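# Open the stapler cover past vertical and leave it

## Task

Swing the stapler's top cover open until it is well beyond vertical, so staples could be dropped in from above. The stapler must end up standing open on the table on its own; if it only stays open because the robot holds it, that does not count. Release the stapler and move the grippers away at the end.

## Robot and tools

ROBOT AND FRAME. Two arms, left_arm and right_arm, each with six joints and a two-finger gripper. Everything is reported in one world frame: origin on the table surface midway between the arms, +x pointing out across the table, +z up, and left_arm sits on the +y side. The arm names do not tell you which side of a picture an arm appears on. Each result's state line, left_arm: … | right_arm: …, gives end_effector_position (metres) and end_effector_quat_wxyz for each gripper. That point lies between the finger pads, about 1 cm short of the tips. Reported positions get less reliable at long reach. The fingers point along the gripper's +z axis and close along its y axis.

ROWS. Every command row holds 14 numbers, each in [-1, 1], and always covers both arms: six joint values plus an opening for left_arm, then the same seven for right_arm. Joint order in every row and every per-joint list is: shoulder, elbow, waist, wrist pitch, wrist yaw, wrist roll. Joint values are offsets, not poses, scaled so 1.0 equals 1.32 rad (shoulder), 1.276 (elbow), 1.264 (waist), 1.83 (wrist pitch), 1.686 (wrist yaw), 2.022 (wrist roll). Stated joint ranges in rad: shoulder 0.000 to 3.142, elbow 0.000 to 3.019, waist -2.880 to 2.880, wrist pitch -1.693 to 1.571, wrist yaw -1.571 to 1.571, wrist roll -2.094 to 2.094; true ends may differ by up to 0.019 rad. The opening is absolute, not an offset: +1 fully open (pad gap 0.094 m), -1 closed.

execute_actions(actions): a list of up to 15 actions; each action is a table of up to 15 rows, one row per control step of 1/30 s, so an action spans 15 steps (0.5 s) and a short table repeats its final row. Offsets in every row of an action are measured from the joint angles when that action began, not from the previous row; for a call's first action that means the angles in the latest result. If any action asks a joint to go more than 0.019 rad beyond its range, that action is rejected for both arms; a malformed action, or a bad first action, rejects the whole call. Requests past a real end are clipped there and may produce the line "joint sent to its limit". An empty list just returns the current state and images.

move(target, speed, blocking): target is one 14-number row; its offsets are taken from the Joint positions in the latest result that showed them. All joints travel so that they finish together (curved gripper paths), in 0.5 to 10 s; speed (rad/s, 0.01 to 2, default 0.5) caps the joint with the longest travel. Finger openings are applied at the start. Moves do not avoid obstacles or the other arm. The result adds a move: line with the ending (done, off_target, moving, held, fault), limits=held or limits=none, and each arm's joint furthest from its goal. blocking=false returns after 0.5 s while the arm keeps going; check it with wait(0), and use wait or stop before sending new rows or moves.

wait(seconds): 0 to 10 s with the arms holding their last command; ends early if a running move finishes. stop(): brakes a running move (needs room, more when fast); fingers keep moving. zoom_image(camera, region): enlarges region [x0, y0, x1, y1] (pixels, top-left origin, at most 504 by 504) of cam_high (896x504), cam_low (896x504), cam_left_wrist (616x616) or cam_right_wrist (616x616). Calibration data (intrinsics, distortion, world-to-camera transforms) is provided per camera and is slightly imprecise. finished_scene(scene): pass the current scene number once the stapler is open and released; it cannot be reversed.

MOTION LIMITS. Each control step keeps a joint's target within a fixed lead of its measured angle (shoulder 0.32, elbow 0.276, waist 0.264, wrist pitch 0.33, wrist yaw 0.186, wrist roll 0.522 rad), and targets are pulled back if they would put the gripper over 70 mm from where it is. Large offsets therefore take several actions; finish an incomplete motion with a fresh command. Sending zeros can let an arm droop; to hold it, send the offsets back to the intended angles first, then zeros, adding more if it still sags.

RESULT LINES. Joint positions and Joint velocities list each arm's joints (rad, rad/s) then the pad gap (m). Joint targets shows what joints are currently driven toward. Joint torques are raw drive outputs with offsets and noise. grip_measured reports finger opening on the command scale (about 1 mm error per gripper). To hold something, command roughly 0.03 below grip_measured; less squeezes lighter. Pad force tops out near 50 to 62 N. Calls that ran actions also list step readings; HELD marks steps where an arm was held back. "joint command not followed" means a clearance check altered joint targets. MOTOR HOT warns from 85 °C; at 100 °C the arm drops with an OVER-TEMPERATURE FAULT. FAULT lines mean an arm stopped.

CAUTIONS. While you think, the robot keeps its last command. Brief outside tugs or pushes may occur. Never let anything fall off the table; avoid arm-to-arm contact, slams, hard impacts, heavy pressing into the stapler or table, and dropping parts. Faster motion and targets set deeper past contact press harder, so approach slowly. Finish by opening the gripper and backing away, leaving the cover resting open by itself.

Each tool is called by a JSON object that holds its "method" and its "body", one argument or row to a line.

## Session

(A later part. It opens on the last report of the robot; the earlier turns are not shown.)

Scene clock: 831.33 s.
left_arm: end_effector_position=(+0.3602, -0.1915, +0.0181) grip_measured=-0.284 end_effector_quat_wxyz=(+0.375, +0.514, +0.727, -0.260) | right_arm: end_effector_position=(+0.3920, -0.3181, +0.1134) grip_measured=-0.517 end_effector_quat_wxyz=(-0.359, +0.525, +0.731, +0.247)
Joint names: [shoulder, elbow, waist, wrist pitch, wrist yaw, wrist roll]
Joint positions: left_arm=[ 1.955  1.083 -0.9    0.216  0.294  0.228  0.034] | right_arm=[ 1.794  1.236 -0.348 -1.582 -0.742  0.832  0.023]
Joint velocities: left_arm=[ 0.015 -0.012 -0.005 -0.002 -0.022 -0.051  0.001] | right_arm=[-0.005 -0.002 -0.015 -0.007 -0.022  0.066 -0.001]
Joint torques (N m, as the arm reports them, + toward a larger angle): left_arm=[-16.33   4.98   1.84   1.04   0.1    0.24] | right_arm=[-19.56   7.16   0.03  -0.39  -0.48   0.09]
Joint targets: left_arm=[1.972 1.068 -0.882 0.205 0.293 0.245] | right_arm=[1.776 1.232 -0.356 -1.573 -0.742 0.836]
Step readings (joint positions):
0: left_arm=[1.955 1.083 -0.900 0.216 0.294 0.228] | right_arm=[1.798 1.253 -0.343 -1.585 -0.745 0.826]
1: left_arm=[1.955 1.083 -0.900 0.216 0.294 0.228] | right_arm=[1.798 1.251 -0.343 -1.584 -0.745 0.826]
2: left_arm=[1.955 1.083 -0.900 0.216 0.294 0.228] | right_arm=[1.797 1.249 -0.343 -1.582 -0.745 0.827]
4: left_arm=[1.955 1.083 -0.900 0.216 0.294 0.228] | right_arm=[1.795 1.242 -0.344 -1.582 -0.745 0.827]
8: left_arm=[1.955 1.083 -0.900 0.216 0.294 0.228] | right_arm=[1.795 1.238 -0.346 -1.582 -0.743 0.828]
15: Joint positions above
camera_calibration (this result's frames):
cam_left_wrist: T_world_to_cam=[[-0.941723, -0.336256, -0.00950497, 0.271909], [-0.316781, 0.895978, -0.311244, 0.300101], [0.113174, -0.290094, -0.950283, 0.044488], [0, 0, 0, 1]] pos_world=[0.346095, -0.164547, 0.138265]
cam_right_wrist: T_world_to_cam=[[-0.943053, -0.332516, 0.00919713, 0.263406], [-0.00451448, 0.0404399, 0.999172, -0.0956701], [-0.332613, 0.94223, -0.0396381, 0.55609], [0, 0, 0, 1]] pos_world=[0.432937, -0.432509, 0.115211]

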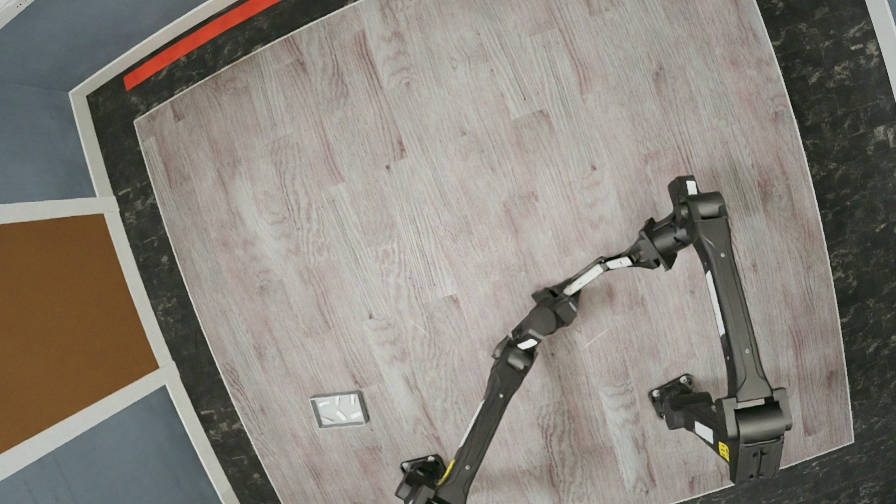

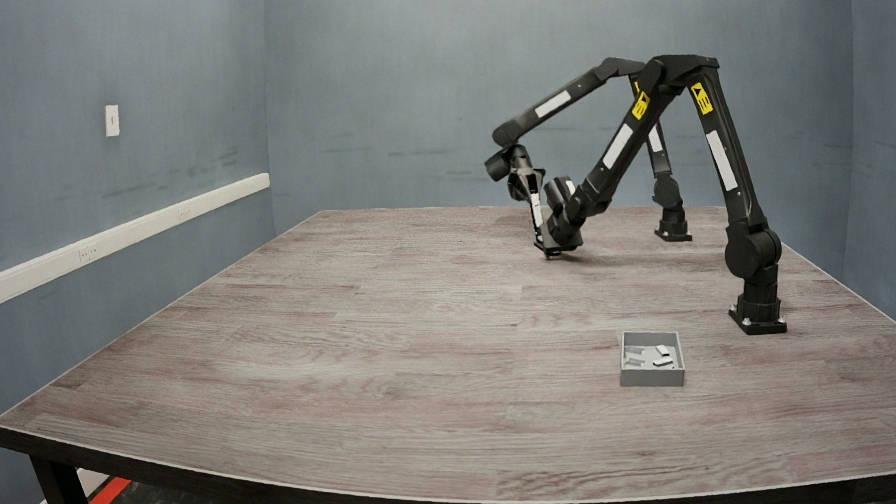

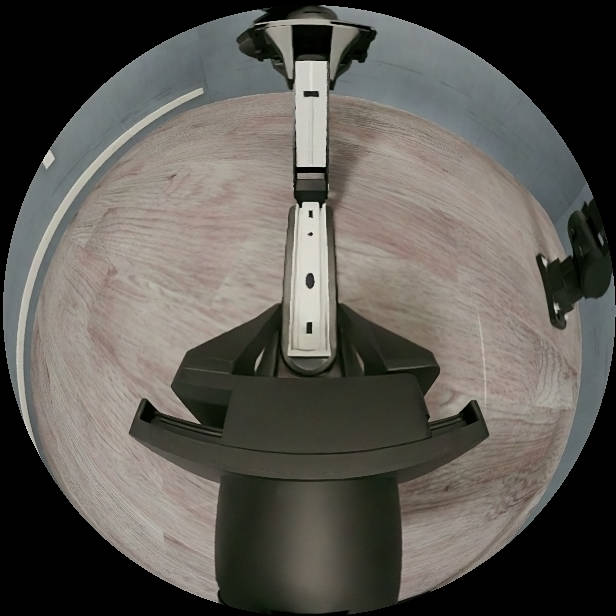

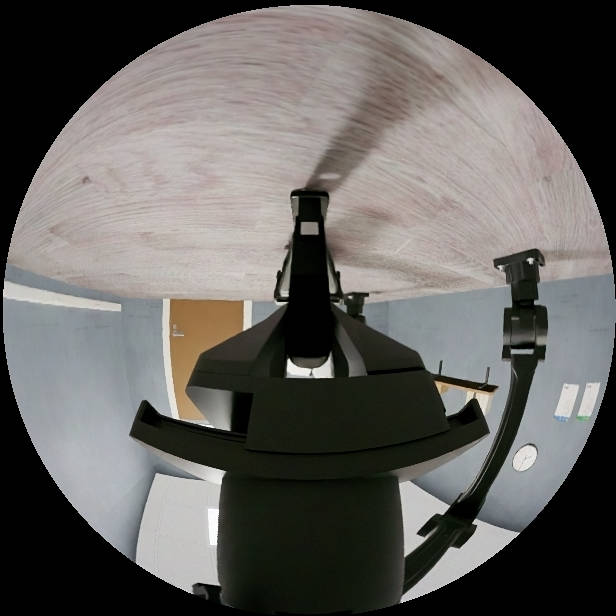

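{"method": "move", "body": {
  "target": [0.0129,-0.0118,0.0142,-0.006,-0.0006,0.0085,-0.32,0.0783,0.0542,-0.0492,0,0.0188,-0.0388,-0.528],
  "speed": 0.08
}}

Scene clock: 835.93 s.
left_arm: end_effector_position=(+0.3602, -0.1915, +0.0181) grip_measured=-0.284 end_effector_quat_wxyz=(+0.375, +0.514, +0.726, -0.260) | right_arm: end_effector_position=(+0.3992, -0.3410, +0.0933) grip_measured=-0.518 end_effector_quat_wxyz=(-0.362, +0.525, +0.728, +0.250)
Joint names: [shoulder, elbow, waist, wrist pitch, wrist yaw, wrist roll]
Joint positions: left_arm=[ 1.955  1.083 -0.9    0.216  0.294  0.229  0.034] | right_arm=[ 1.86   1.262 -0.396 -1.586 -0.724  0.777  0.023]
Joint velocities: left_arm=[-0.005 -0.002  0.005  0.007  0.022  0.007 -0.   ] | right_arm=[ 0.005 -0.002 -0.005 -0.002  0.007 -0.007 -0.001]
Joint torques (N m, as the arm reports them, + toward a larger angle): left_arm=[-16.2    5.09   1.83   1.06   0.11   0.23] | right_arm=[-15.39  10.81  -0.57  -0.61   0.14  -0.21]
Joint targets: left_arm=[1.972 1.068 -0.882 0.205 0.293 0.245] | right_arm=[1.897 1.305 -0.410 -1.582 -0.710 0.753]
move: off_target (right_arm); limits=none; left_arm: farthest joint: the waist, 0.018 radians from its target (0.018 radians at the start); right_arm: farthest joint: the elbow, 0.043 radians from its target (0.070 radians at the start)
camera_calibration (this result's frames):
cam_left_wrist: T_world_to_cam=[[-0.941938, -0.335624, -0.0104342, 0.272125], [-0.315911, 0.896288, -0.311236, 0.299847], [0.11381, -0.289868, -0.950276, 0.044302], [0, 0, 0, 1]] pos_world=[0.346008, -0.164576, 0.138262]
cam_right_wrist: T_world_to_cam=[[-0.944258, -0.329028, 0.0108492, 0.264302], [0.000560946, 0.0313474, 0.999508, -0.0798257], [-0.329206, 0.9438, -0.0294155, 0.577537], [0, 0, 0, 1]] pos_world=[0.439743, -0.455615, 0.0939075]

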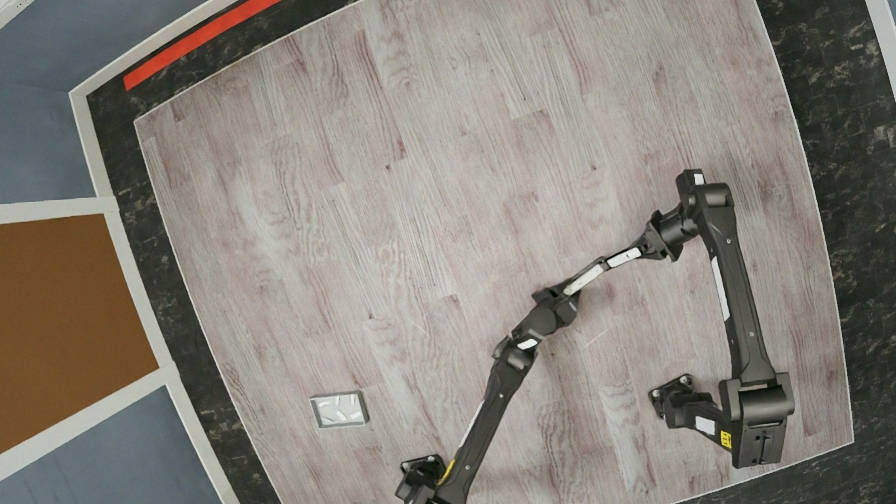

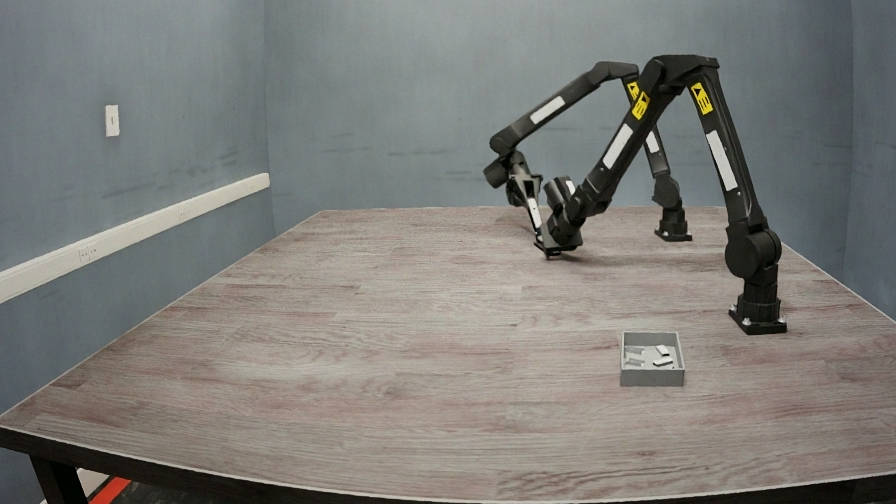

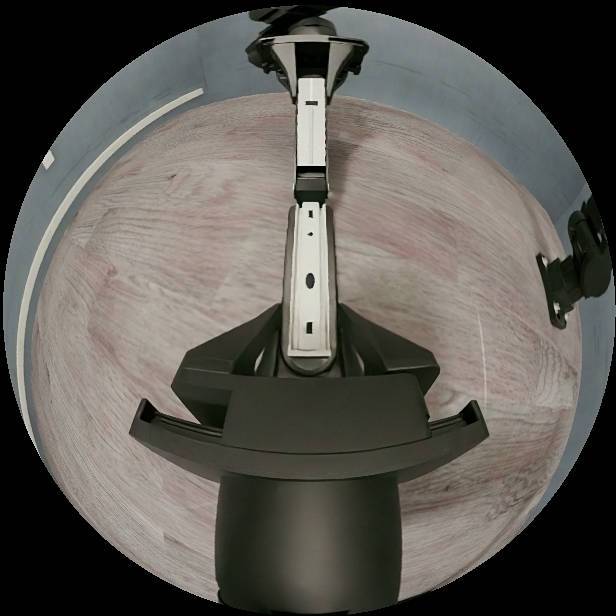

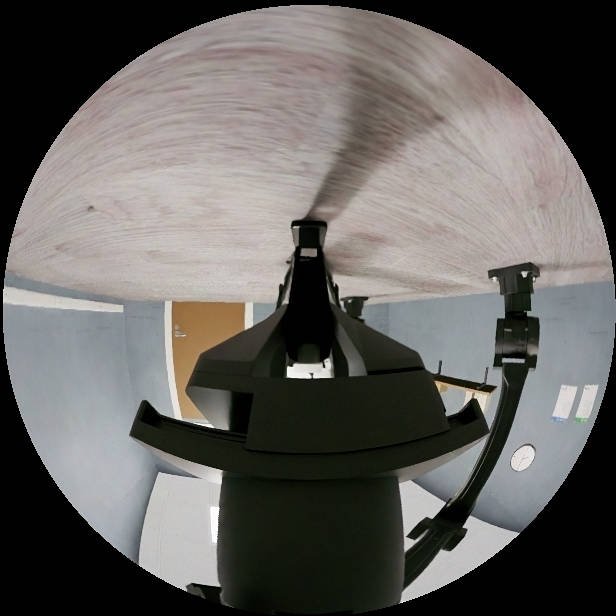

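{"method": "execute_actions", "body": {
  "actions": [
    [[0.008,-0.008,0.01,-0.004,0,0.005,-0.30,0.024,0.03,-0.008,0,0.004,-0.007,-0.515],[0.004,-0.006,0.007,-0.003,0,0.004,-0.27,0.023,0.028,-0.006,0,0.002,-0.005,-0.49],[0.002,-0.005,0.005,-0.002,0,0.003,-0.2,0.023,0.027,-0.005,0,0.002,-0.004,-0.4],[0.0,-0.005,0.004,-0.002,0,0.003,0.0,0.023,0.027,-0.005,0,0.002,-0.004,-0.2],[0.0,-0.005,0.004,-0.002,0,0.003,0.3,0.023,0.027,-0.005,0,0.002,-0.004,0.2]]
  ]
}}

{"method": "move", "body": {
  "target": [-0.14,0.0,0.06,0,0,0,0.3,-0.11,0.07,-0.12,0,0,0,0.2],
  "speed": 0.25
}}

Scene clock: 840.60 s.
left_arm: end_effector_position=(+0.3601, -0.1916, +0.0182) grip_measured=+0.298 end_effector_quat_wxyz=(+0.375, +0.514, +0.726, -0.260) | right_arm: end_effector_position=(+0.3992, -0.3410, +0.0933) grip_measured=+0.199 end_effector_quat_wxyz=(-0.362, +0.525, +0.729, +0.250)
Joint names: [shoulder, elbow, waist, wrist pitch, wrist yaw, wrist roll]
Joint positions: left_arm=[ 1.955  1.083 -0.9    0.216  0.295  0.229  0.061] | right_arm=[ 1.86   1.262 -0.396 -1.586 -0.724  0.777  0.056]
Joint velocities: left_arm=[-0.005 -0.002 -0.015 -0.007 -0.007 -0.051 -0.001] | right_arm=[ 0.015 -0.007 -0.015 -0.017  0.022  0.007 -0.   ]
Joint torques (N m, as the arm reports them, + toward a larger angle): left_arm=[-17.89   5.63   0.66   1.32   0.11   0.11] | right_arm=[-16.24  10.18   0.48  -0.76  -0.3   -0.05]
Joint targets: left_arm=[1.955 1.077 -0.894 0.212 0.295 0.235] | right_arm=[1.891 1.297 -0.402 -1.586 -0.720 0.769]
Step readings (joint positions):
0: left_arm=[1.955 1.083 -0.900 0.216 0.294 0.229] | right_arm=[1.860 1.262 -0.396 -1.586 -0.724 0.777]
1: left_arm=[1.955 1.083 -0.900 0.216 0.294 0.229] | right_arm=[1.860 1.262 -0.396 -1.586 -0.724 0.777]
2: left_arm=[1.955 1.083 -0.900 0.216 0.294 0.229] | right_arm=[1.860 1.262 -0.396 -1.586 -0.724 0.777]
4: left_arm=[1.955 1.083 -0.900 0.216 0.295 0.229] | right_arm=[1.860 1.262 -0.396 -1.586 -0.724 0.777]
8: left_arm=[1.955 1.083 -0.900 0.216 0.295 0.229] | right_arm=[1.860 1.262 -0.396 -1.586 -0.724 0.777]
15: Joint positions above
camera_calibration (this result's frames):
cam_left_wrist: T_world_to_cam=[[-0.942145, -0.335057, -0.0100007, 0.272172], [-0.315478, 0.896384, -0.311398, 0.299737], [0.113301, -0.290227, -0.950227, 0.0444338], [0, 0, 0, 1]] pos_world=[0.345952, -0.16459, 0.138282]
cam_right_wrist: T_world_to_cam=[[-0.944184, -0.32925, 0.0105478, 0.264225], [0.000269894, 0.0312462, 0.999512, -0.0797443], [-0.329418, 0.943726, -0.0294133, 0.577597], [0, 0, 0, 1]] pos_world=[0.43977, -0.455605, 0.0939074]

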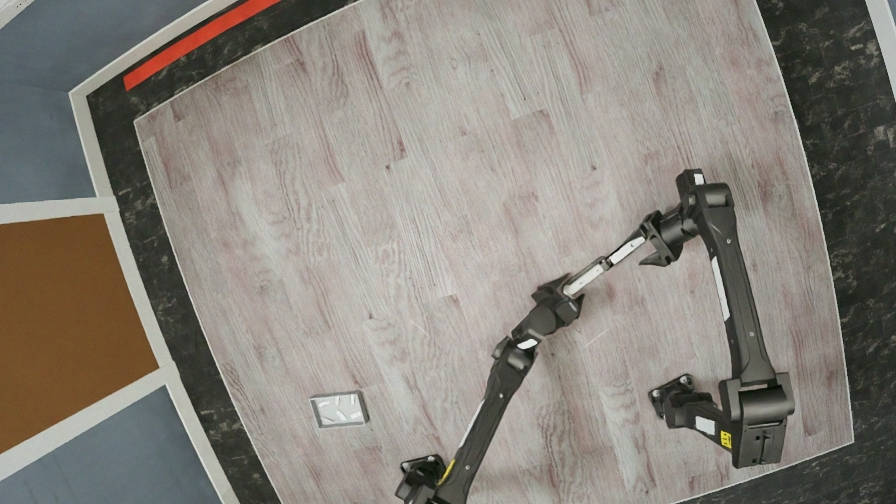

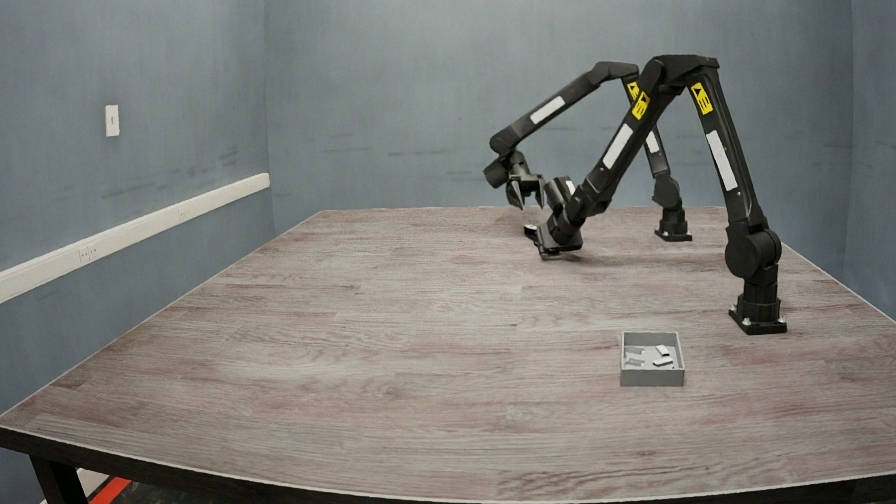

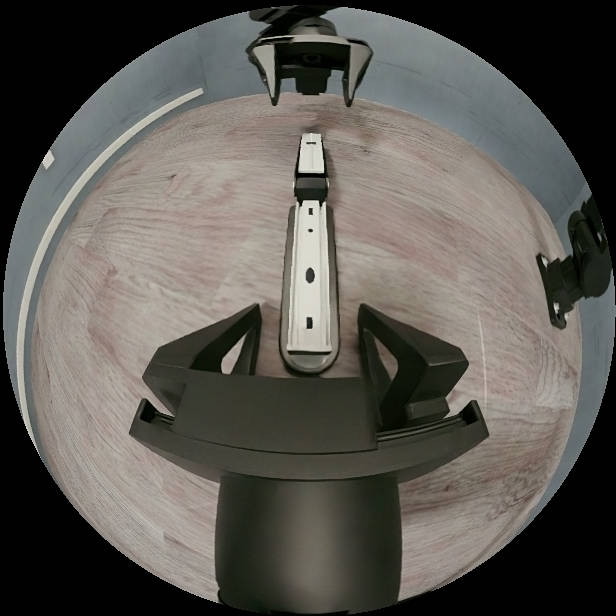

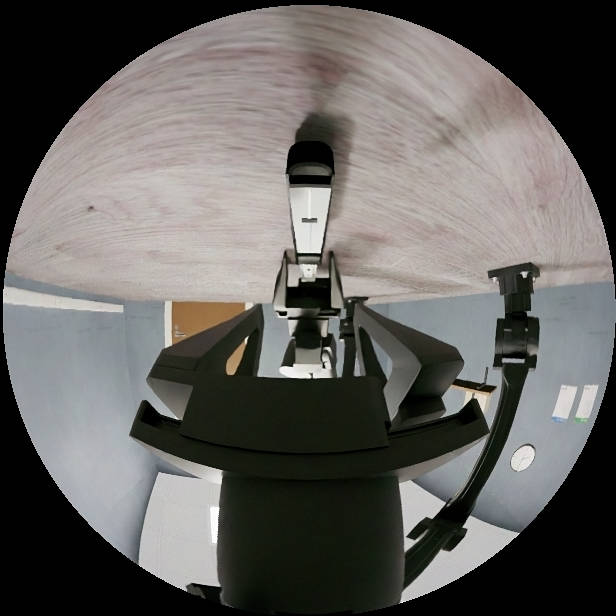

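Scene clock: 841.73 s.
left_arm: end_effector_position=(+0.4020, -0.1707, +0.1306) grip_measured=+0.298 end_effector_quat_wxyz=(+0.458, +0.479, +0.702, -0.262) | right_arm: end_effector_position=(+0.4158, -0.4098, +0.1589) grip_measured=+0.199 end_effector_quat_wxyz=(-0.259, +0.563, +0.724, +0.301)
Joint names: [shoulder, elbow, waist, wrist pitch, wrist yaw, wrist roll]
Joint positions: left_arm=[ 1.781  1.083 -0.832  0.216  0.295  0.229  0.061] | right_arm=[ 1.721  1.315 -0.546 -1.586 -0.724  0.777  0.056]
Joint velocities: left_arm=[-0.005 -0.007 -0.005  0.007 -0.051 -0.051 -0.001] | right_arm=[ 0.005  0.007 -0.015  0.002 -0.066  0.037 -0.   ]
Joint torques (N m, as the arm reports them, + toward a larger angle): left_arm=[-18.27   7.17   1.05   1.56   0.11   0.07] | right_arm=[-18.35  11.48   0.24  -0.45  -0.51   0.02]
Joint targets: left_arm=[1.770 1.083 -0.824 0.216 0.295 0.229] | right_arm=[1.715 1.352 -0.548 -1.586 -0.724 0.777]
move: off_target (right_arm); limits=none; left_arm: farthest joint: the shoulder, 0.011 radians from its target (0.185 radians at the start); right_arm: farthest joint: the elbow, 0.036 radians from its target (0.089 radians at the start)
camera_calibration (this result's frames):
cam_left_wrist: T_world_to_cam=[[-0.912306, -0.402986, -0.0728073, 0.304447], [-0.327879, 0.825329, -0.459704, 0.341448], [0.245344, -0.395519, -0.885082, 0.0729895], [0, 0, 0, 1]] pos_world=[0.371795, -0.13025, 0.243733]
cam_right_wrist: T_world_to_cam=[[-0.970305, -0.18957, -0.150241, 0.350154], [-0.171685, 0.102205, 0.979836, -0.0394621], [-0.170392, 0.976533, -0.131716, 0.613475], [0, 0, 0, 1]] pos_world=[0.437512, -0.528667, 0.172078]

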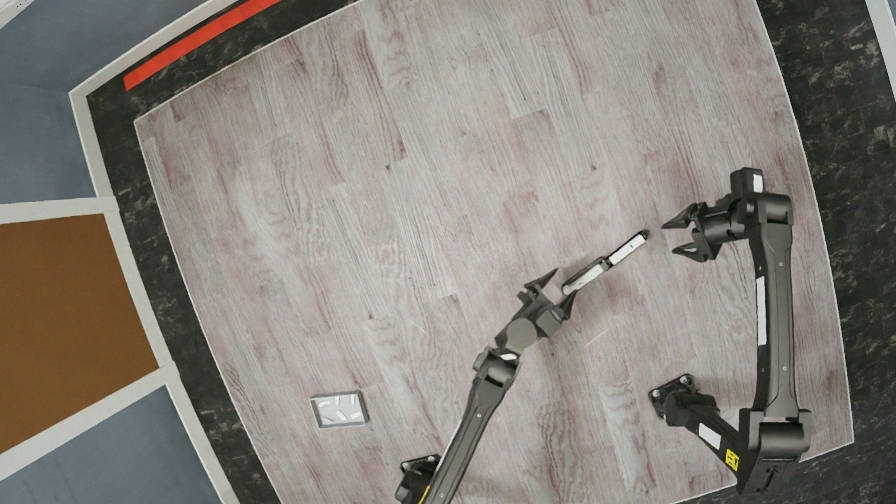

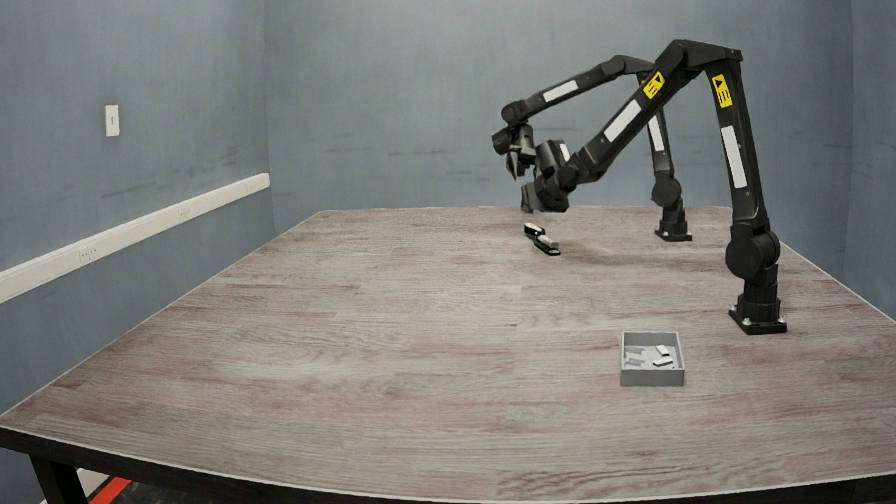

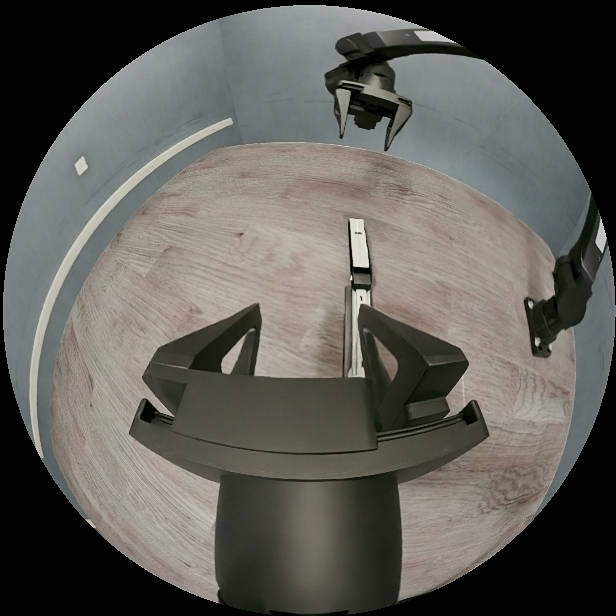

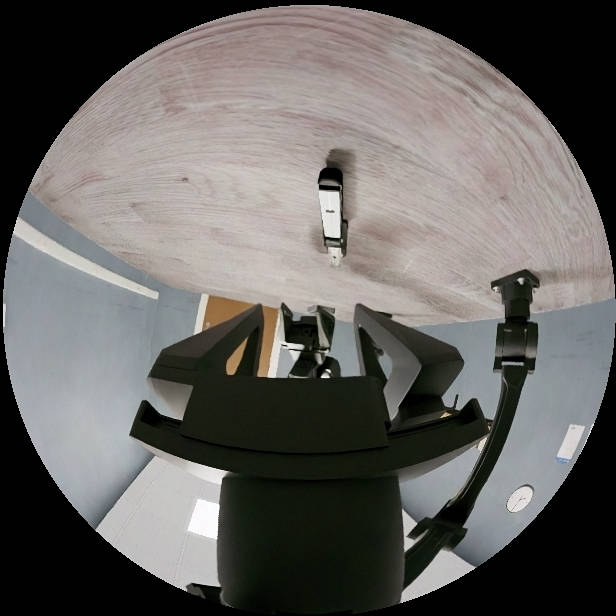

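{"method": "zoom_image", "body": {
  "camera": "cam_low",
  "region": [490, 190, 610, 270]
}}

Region (490, 190, 610, 270) of cam_low's 896x504 image, scaled by 4.200, with more detail than that image has.

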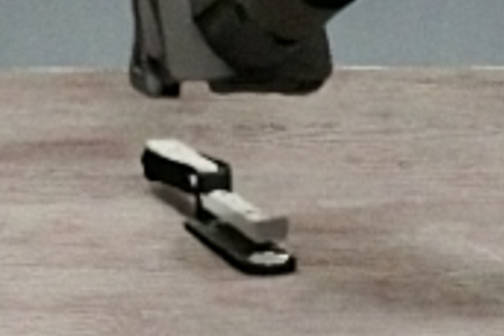

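The stapler is standing on its base with the cover fully open, and both arms are clear.

{"method": "finished_scene", "body": {
  "scene": 1
}}

The scene is finished: the task was done.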